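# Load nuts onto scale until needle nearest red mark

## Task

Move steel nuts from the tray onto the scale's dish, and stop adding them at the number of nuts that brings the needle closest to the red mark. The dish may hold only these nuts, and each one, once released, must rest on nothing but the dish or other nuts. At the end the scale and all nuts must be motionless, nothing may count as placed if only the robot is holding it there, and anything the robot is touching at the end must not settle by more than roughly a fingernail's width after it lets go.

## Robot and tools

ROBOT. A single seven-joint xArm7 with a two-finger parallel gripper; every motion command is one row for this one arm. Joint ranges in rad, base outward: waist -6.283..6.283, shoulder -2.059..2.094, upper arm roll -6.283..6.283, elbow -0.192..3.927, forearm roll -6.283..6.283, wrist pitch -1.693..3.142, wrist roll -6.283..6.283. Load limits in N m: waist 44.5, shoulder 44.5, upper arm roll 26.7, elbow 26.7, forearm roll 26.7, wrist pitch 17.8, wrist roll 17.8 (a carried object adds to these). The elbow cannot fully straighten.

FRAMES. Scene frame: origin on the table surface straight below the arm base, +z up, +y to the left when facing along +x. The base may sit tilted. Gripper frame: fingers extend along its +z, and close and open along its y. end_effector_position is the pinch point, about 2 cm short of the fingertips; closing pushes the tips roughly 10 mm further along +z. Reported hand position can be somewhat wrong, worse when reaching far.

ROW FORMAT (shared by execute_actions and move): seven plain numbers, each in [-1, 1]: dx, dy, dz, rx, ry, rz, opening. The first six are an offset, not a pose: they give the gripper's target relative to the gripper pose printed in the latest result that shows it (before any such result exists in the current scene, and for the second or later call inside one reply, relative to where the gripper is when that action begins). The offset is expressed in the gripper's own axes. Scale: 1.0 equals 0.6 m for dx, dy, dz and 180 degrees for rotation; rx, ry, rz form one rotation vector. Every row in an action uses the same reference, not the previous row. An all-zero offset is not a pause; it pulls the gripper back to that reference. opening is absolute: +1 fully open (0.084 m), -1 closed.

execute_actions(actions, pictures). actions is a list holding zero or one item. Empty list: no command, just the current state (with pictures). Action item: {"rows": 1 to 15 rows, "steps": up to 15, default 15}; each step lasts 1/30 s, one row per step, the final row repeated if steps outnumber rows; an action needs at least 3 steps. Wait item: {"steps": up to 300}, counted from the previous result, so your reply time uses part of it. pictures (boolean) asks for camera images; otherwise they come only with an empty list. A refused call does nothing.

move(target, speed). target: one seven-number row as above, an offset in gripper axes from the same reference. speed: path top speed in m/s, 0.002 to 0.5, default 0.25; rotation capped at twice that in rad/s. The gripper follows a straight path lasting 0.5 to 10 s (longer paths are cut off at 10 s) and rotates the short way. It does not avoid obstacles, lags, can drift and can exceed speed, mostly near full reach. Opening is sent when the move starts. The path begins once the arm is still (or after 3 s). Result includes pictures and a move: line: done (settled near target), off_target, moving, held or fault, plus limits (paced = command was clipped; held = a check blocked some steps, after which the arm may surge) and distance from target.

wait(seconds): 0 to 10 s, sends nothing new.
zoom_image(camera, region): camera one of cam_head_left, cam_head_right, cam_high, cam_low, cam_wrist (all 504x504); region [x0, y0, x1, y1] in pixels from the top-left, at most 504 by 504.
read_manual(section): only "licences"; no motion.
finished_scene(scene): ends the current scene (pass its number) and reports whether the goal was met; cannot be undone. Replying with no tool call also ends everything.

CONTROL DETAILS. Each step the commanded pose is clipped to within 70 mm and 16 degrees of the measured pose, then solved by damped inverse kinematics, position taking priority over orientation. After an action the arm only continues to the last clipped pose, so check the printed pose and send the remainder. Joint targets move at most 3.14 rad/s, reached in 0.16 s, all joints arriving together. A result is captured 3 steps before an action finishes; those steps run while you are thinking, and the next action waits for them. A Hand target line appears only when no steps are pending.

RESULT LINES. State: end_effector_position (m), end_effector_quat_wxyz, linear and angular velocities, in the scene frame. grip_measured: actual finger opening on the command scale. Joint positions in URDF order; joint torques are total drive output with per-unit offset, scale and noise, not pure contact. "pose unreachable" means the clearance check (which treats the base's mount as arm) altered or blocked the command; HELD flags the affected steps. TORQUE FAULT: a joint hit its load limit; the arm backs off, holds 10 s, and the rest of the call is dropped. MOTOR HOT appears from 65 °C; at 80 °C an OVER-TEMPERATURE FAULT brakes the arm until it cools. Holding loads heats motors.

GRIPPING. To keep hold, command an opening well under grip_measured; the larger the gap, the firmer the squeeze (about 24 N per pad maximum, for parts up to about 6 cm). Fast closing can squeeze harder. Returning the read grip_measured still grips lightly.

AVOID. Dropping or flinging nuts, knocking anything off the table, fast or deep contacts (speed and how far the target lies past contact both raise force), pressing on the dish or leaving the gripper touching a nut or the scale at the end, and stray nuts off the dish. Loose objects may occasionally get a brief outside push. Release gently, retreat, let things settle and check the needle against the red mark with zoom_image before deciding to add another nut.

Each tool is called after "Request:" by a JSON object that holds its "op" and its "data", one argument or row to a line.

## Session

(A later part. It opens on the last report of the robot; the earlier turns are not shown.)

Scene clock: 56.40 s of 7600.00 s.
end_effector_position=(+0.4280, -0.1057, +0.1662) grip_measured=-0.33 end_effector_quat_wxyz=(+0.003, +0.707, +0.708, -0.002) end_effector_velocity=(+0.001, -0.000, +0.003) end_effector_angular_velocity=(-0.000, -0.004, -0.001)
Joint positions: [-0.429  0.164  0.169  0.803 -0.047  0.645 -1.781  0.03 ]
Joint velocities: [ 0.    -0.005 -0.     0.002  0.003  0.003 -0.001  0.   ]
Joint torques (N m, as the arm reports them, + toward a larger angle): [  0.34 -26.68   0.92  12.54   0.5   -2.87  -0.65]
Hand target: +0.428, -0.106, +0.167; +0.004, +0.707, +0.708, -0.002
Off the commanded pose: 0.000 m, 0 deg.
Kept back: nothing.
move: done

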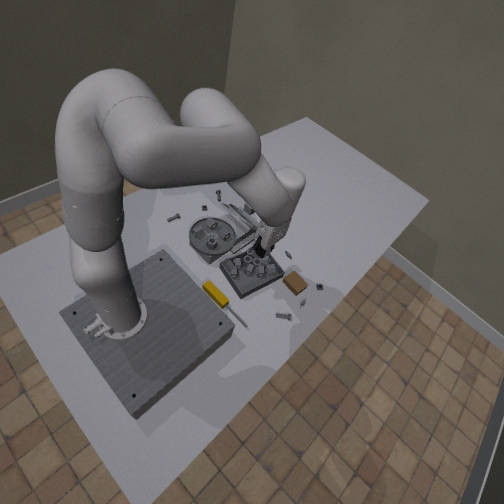

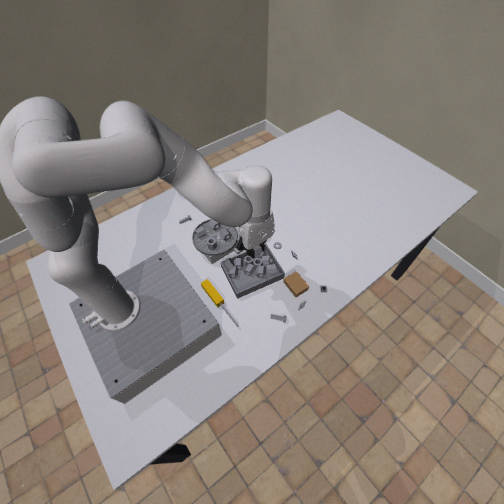

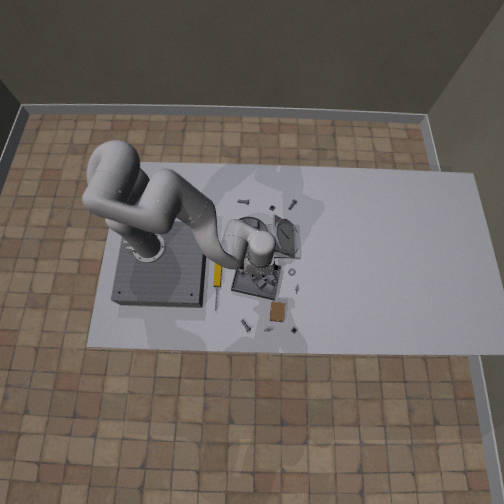

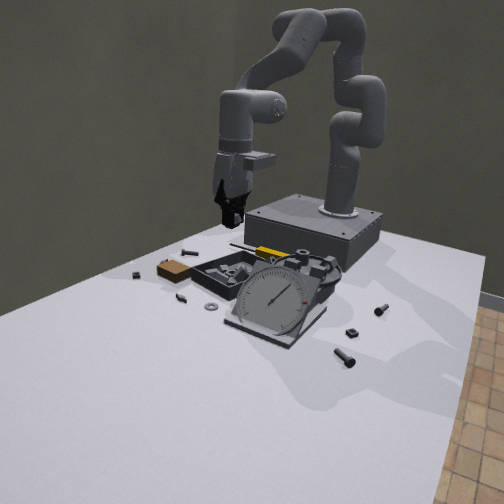

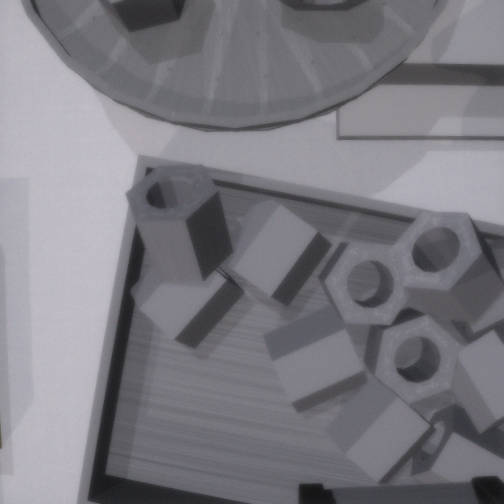

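Request:
{"op": "move", "data": {
  "target": [0.323,-0.066,0,0,0,0,-0.6],
  "speed": 0.2
}}

Request:
{"op": "move", "data": {
  "target": [0,0,0.1,0,0,0,-0.6],
  "speed": 0.05
}}

Request:
{"op": "move", "data": {
  "target": [0,0,0,0,0,0,-0.1]
}}

Request:
{"op": "move", "data": {
  "target": [0,0,-0.12,0,0,0,-0.1],
  "speed": 0.15
}}

Request:
{"op": "move", "data": {
  "target": [-0.3,-0.05,-0.05,0,0,0,-0.1]
}}

Request:
{"op": "wait", "data": {
  "seconds": 1
}}

Request:
{"op": "zoom_image", "data": {
  "camera": "cam_low",
  "region": [220,240,350,350]
}}

Request:
{"op": "zoom_image", "data": {
  "camera": "cam_high",
  "region": [215,200,315,300]
}}

Scene clock: 58.07 s of 7600.00 s.
end_effector_position=(+0.3880, +0.0881, +0.1650) grip_measured=-0.33 end_effector_quat_wxyz=(+0.002, +0.707, +0.707, -0.001) end_effector_velocity=(-0.002, +0.004, -0.001) end_effector_angular_velocity=(-0.003, +0.003, +0.005)
Joint positions: [-0.18   0.043  0.383  0.645 -0.022  0.607 -1.334  0.03 ]
Joint velocities: [ 0.006  0.002  0.005  0.    -0.006  0.002  0.011 -0.   ]
Joint torques (N m, as the arm reports them, + toward a larger angle): [  0.16 -21.86   0.86  12.54   0.53  -2.99  -0.63]
Hand target: +0.388, +0.089, +0.165; +0.003, +0.707, +0.708, -0.001
Off the commanded pose: 0.000 m, 0 deg.
Kept back: nothing.
move: done

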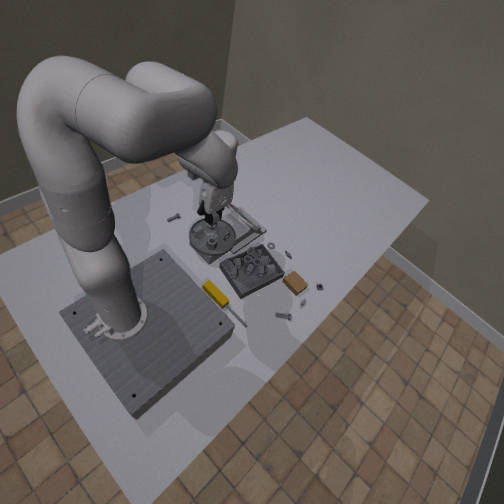

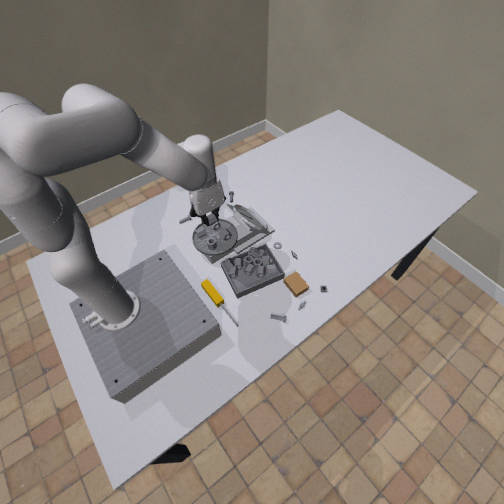

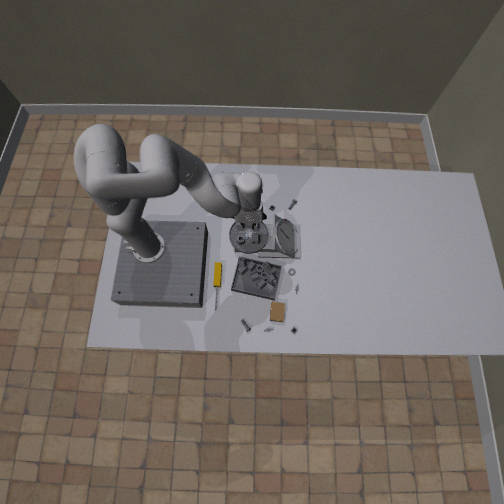

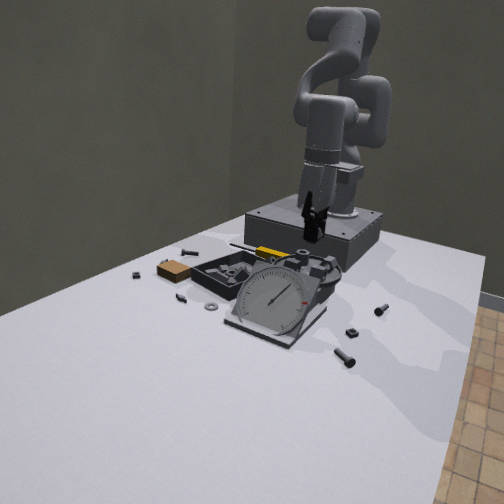

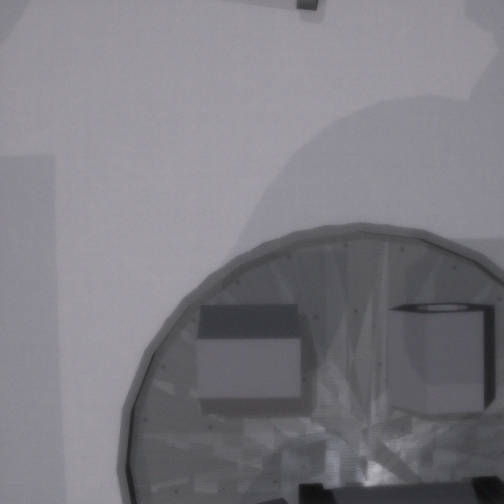

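Scene clock: 59.60 s of 7600.00 s.
end_effector_position=(+0.3882, +0.0878, +0.1052) grip_measured=-0.33 end_effector_quat_wxyz=(+0.002, +0.707, +0.707, -0.001) end_effector_velocity=(+0.001, +0.000, -0.001) end_effector_angular_velocity=(-0.000, -0.002, -0.001)
Joint positions: [-0.157  0.227  0.337  0.631 -0.174  0.424 -1.223  0.03 ]
Joint velocities: [ 0.003  0.003 -0.003  0.001 -0.003 -0.004  0.004  0.   ]
Joint torques (N m, as the arm reports them, + toward a larger angle): [  0.28 -24.55   1.93  10.53   0.8   -2.89  -0.66]
Hand target: +0.388, +0.088, +0.105; +0.002, +0.707, +0.707, -0.001
Off the commanded pose: 0.000 m, 0 deg.
Kept back: nothing.
move: done

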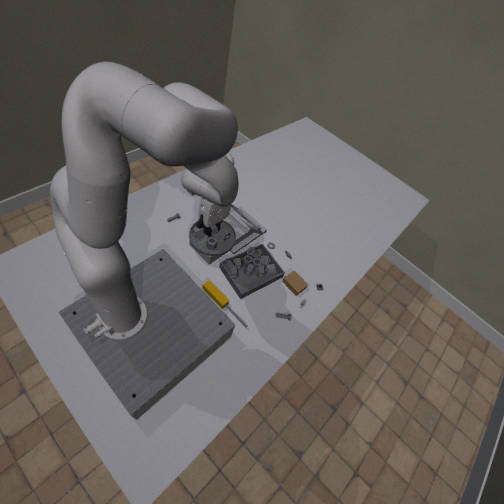

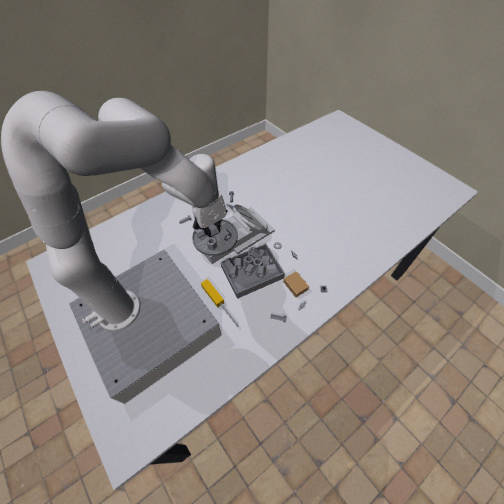

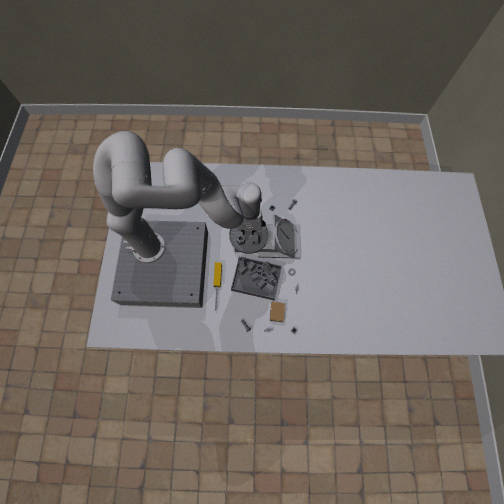

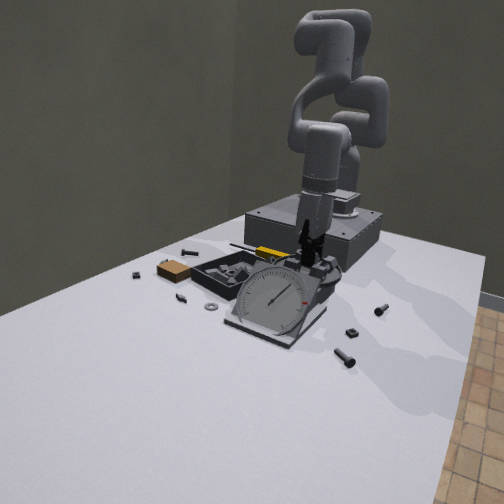

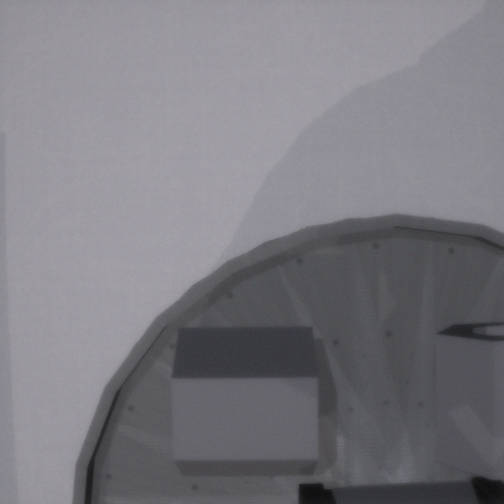

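Scene clock: 60.10 s of 7600.00 s.
end_effector_position=(+0.3882, +0.0878, +0.1052) grip_measured=-0.11 end_effector_quat_wxyz=(+0.003, +0.707, +0.707, -0.001) end_effector_velocity=(+0.000, -0.000, +0.000) end_effector_angular_velocity=(-0.000, -0.000, +0.000)
Joint positions: [-0.157  0.227  0.337  0.631 -0.174  0.424 -1.223  0.039]
Joint velocities: [ 0.    -0.    -0.001 -0.    -0.     0.    -0.001 -0.   ]
Joint torques (N m, as the arm reports them, + toward a larger angle): [  0.39 -23.83   2.03  10.34   0.62  -2.69  -0.56]
Hand target: +0.388, +0.088, +0.105; +0.002, +0.707, +0.707, -0.001
Off the commanded pose: 0.000 m, 0 deg.
Kept back: nothing.
move: done

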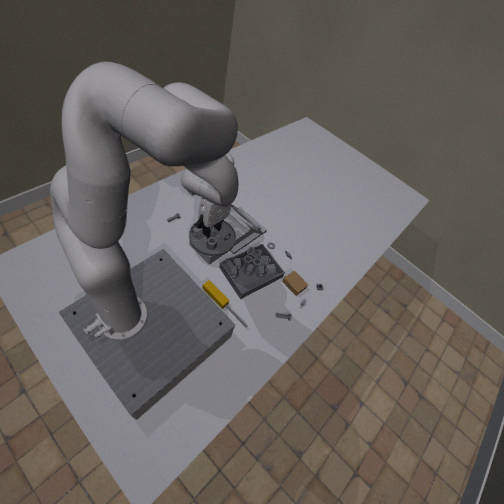

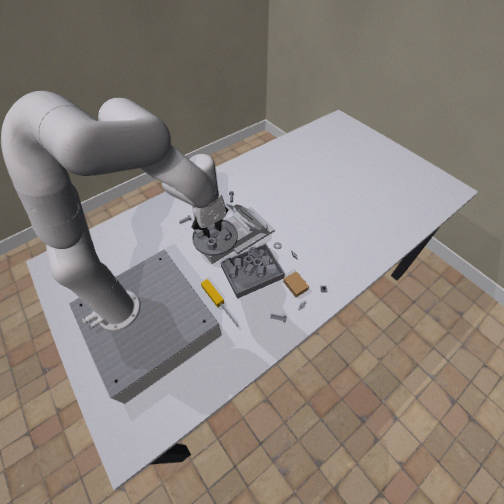

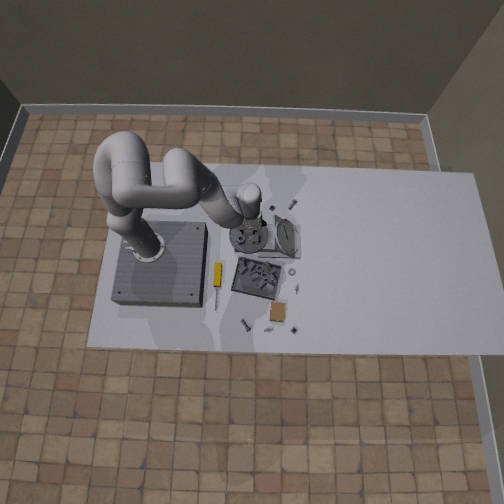

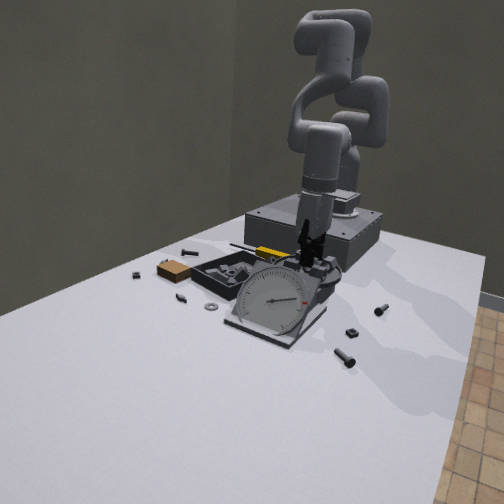

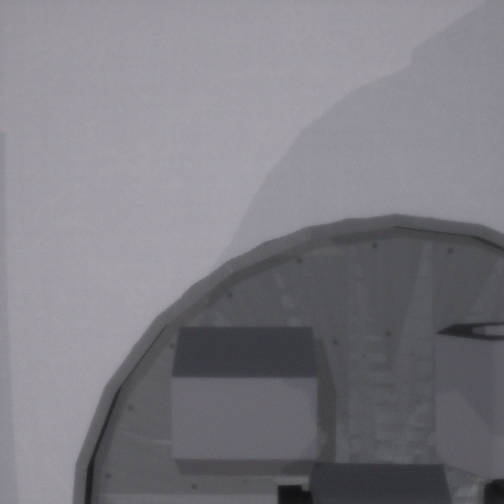

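Scene clock: 61.03 s of 7600.00 s.
end_effector_position=(+0.3878, +0.0882, +0.1768) grip_measured=-0.11 end_effector_quat_wxyz=(+0.002, +0.707, +0.707, -0.001) end_effector_velocity=(+0.002, -0.000, +0.003) end_effector_angular_velocity=(+0.001, -0.006, +0.001)
Joint positions: [-0.181  0.01   0.385  0.652 -0.     0.646 -1.35   0.039]
Joint velocities: [-0.001 -0.006  0.     0.004  0.002  0.003 -0.004 -0.   ]
Joint torques (N m, as the arm reports them, + toward a larger angle): [  0.04 -20.56   0.35  12.44   0.41  -2.76  -0.53]
Hand target: +0.388, +0.088, +0.177; +0.003, +0.707, +0.707, -0.001
Off the commanded pose: 0.000 m, 0 deg.
Kept back: nothing.
move: done

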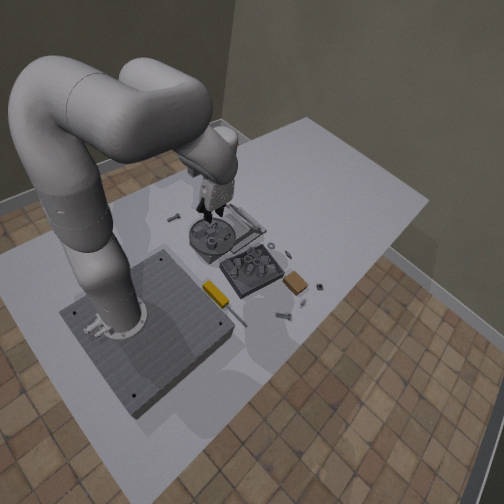

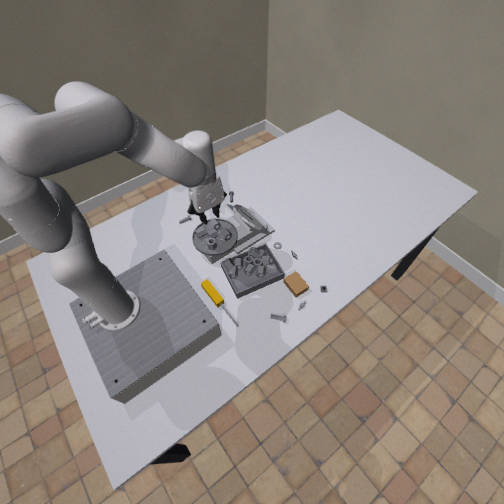

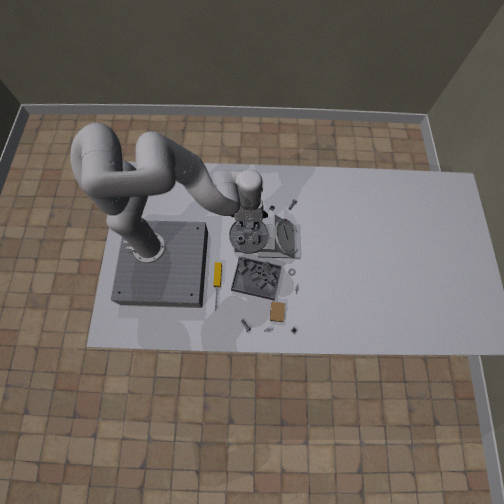

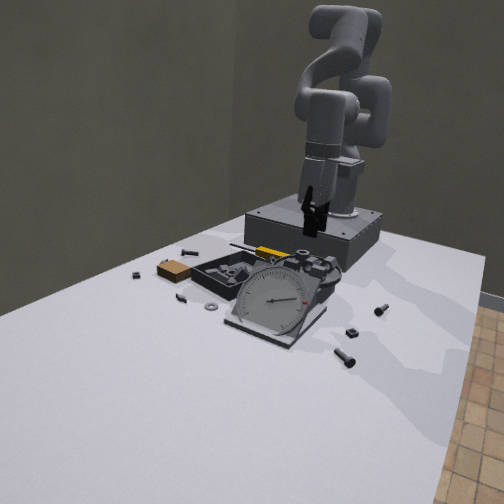

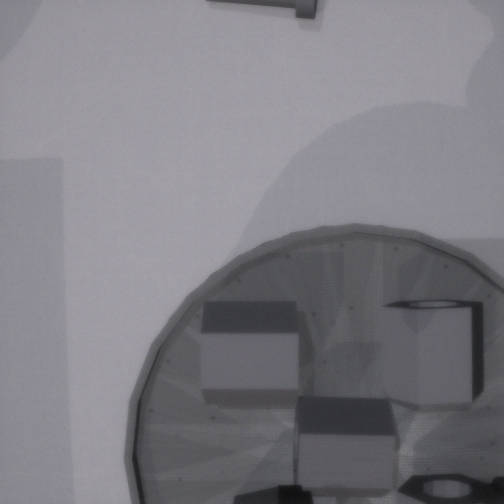

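Scene clock: 62.23 s of 7600.00 s.
end_effector_position=(+0.3582, -0.0918, +0.2078) grip_measured=-0.11 end_effector_quat_wxyz=(+0.003, +0.707, +0.708, -0.002) end_effector_velocity=(-0.001, -0.005, +0.001) end_effector_angular_velocity=(+0.002, -0.000, -0.002)
Joint positions: [-0.398 -0.149  0.13   0.585  0.027  0.737 -1.845  0.039]
Joint velocities: [-0.006  0.    -0.008  0.003  0.001  0.003 -0.012 -0.   ]
Joint torques (N m, as the arm reports them, + toward a larger angle): [  0.73 -18.27   0.24  12.84   0.44  -2.78  -0.69]
Hand target: +0.358, -0.093, +0.208; +0.003, +0.707, +0.707, -0.002
Off the commanded pose: 0.000 m, 0 deg.
Kept back: nothing.
move: done

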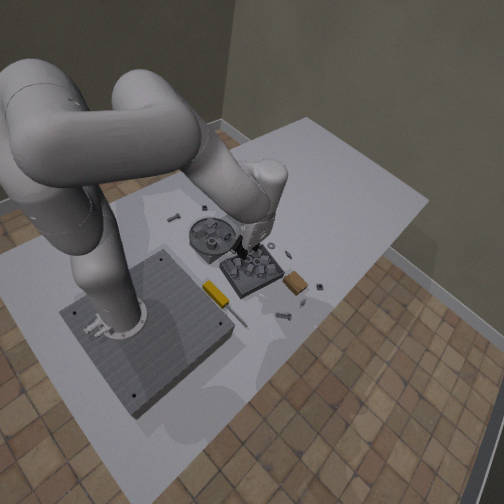

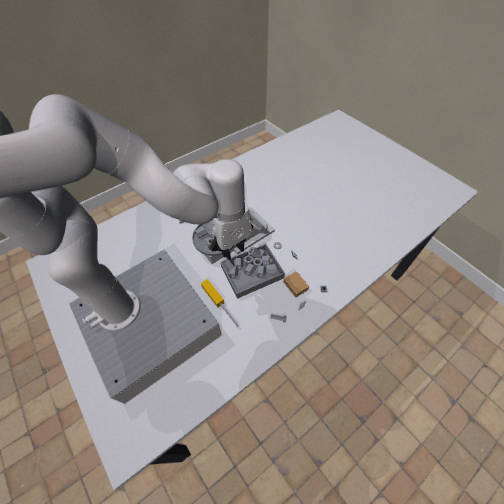

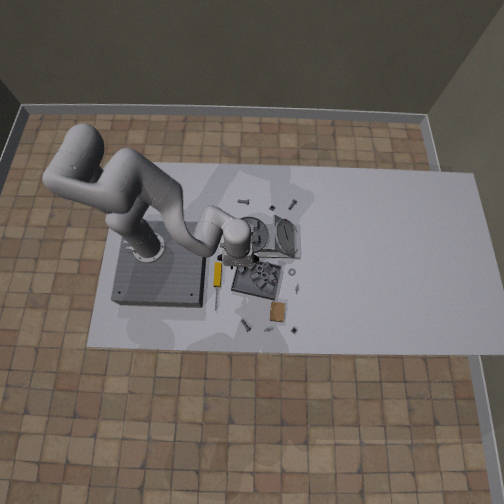

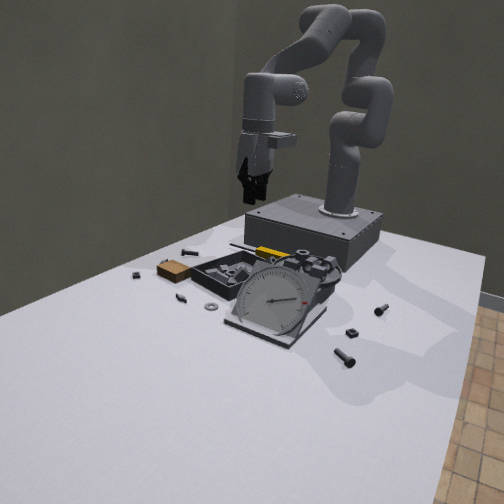

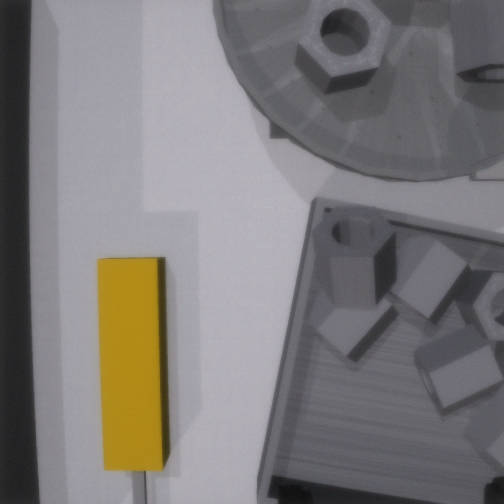

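Scene clock: 63.23 s of 7600.00 s.
end_effector_position=(+0.3582, -0.0926, +0.2080) grip_measured=-0.11 end_effector_quat_wxyz=(+0.003, +0.707, +0.707, -0.002) end_effector_velocity=(+0.000, +0.000, +0.000) end_effector_angular_velocity=(-0.001, -0.002, +0.002)
Joint positions: [-0.399 -0.15   0.129  0.585  0.027  0.737 -1.846  0.039]
Joint velocities: [ 0.001 -0.001  0.    -0.    -0.001 -0.001 -0.     0.   ]
Joint torques (N m, as the arm reports them, + toward a larger angle): [  0.5  -18.06  -0.05  13.09   0.57  -2.63  -0.58]
Hand target: +0.358, -0.093, +0.208; +0.003, +0.707, +0.707, -0.002
Off the commanded pose: 0.001 m, 0 deg.
Kept back: nothing.
Steps of this call (steps 1 to 30: nothing new was sent). Readings (end_effector_position):
1: (+0.3582, -0.0919, +0.2079)
2: (+0.3582, -0.0921, +0.2079)
4: (+0.3582, -0.0923, +0.2079)
8: (+0.3582, -0.0925, +0.2080)
30: the state above

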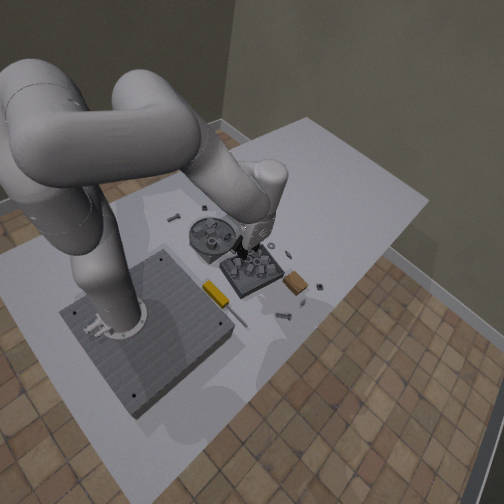

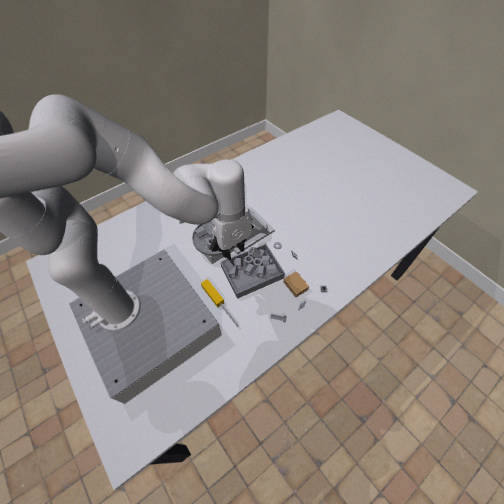

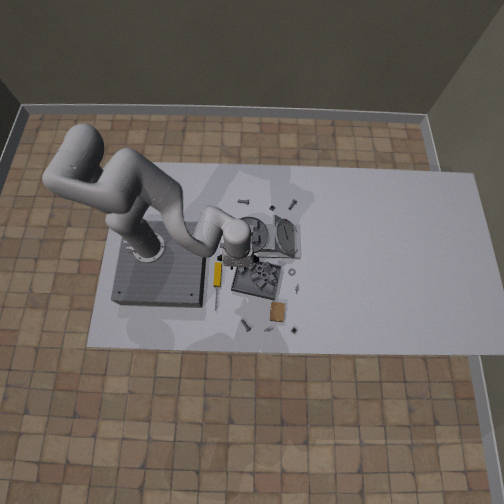

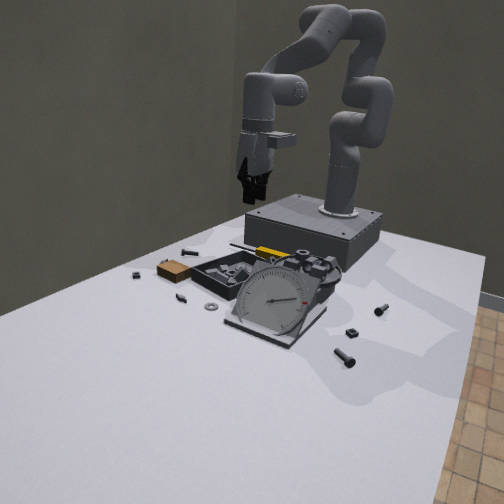

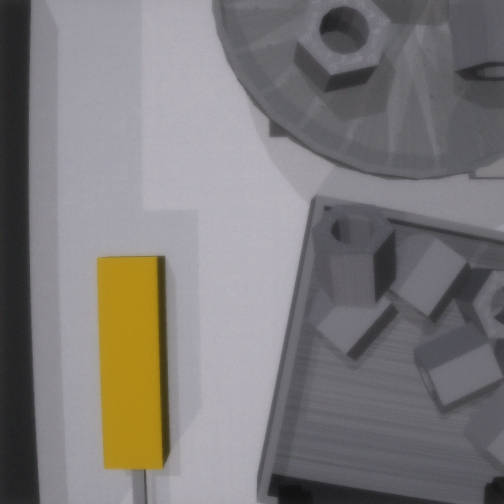

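Region (220, 240, 350, 350) of cam_low's 504x504 image, scaled by 3.877, with more detail than that image has; it fills the top 426 rows of this view, and the rest is white.

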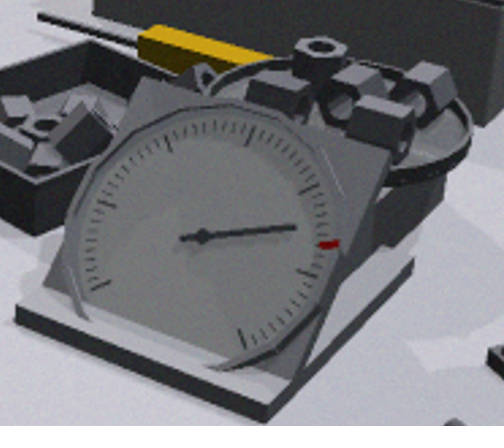

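Region (215, 200, 315, 300) of cam_high's 504x504 image, scaled by 5.040, with more detail than that image has.

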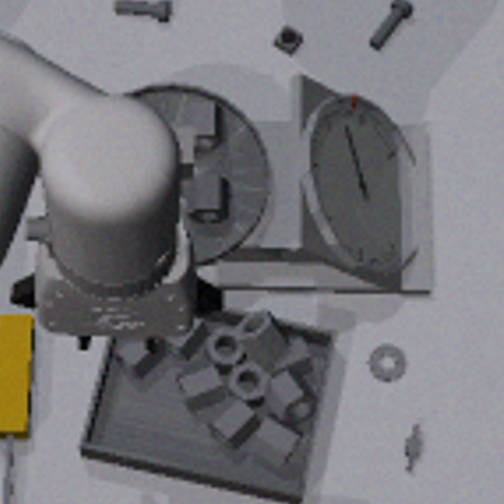

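Request:
{"op": "finished_scene", "data": {
  "scene": 2
}}

The scene is finished: the task was done.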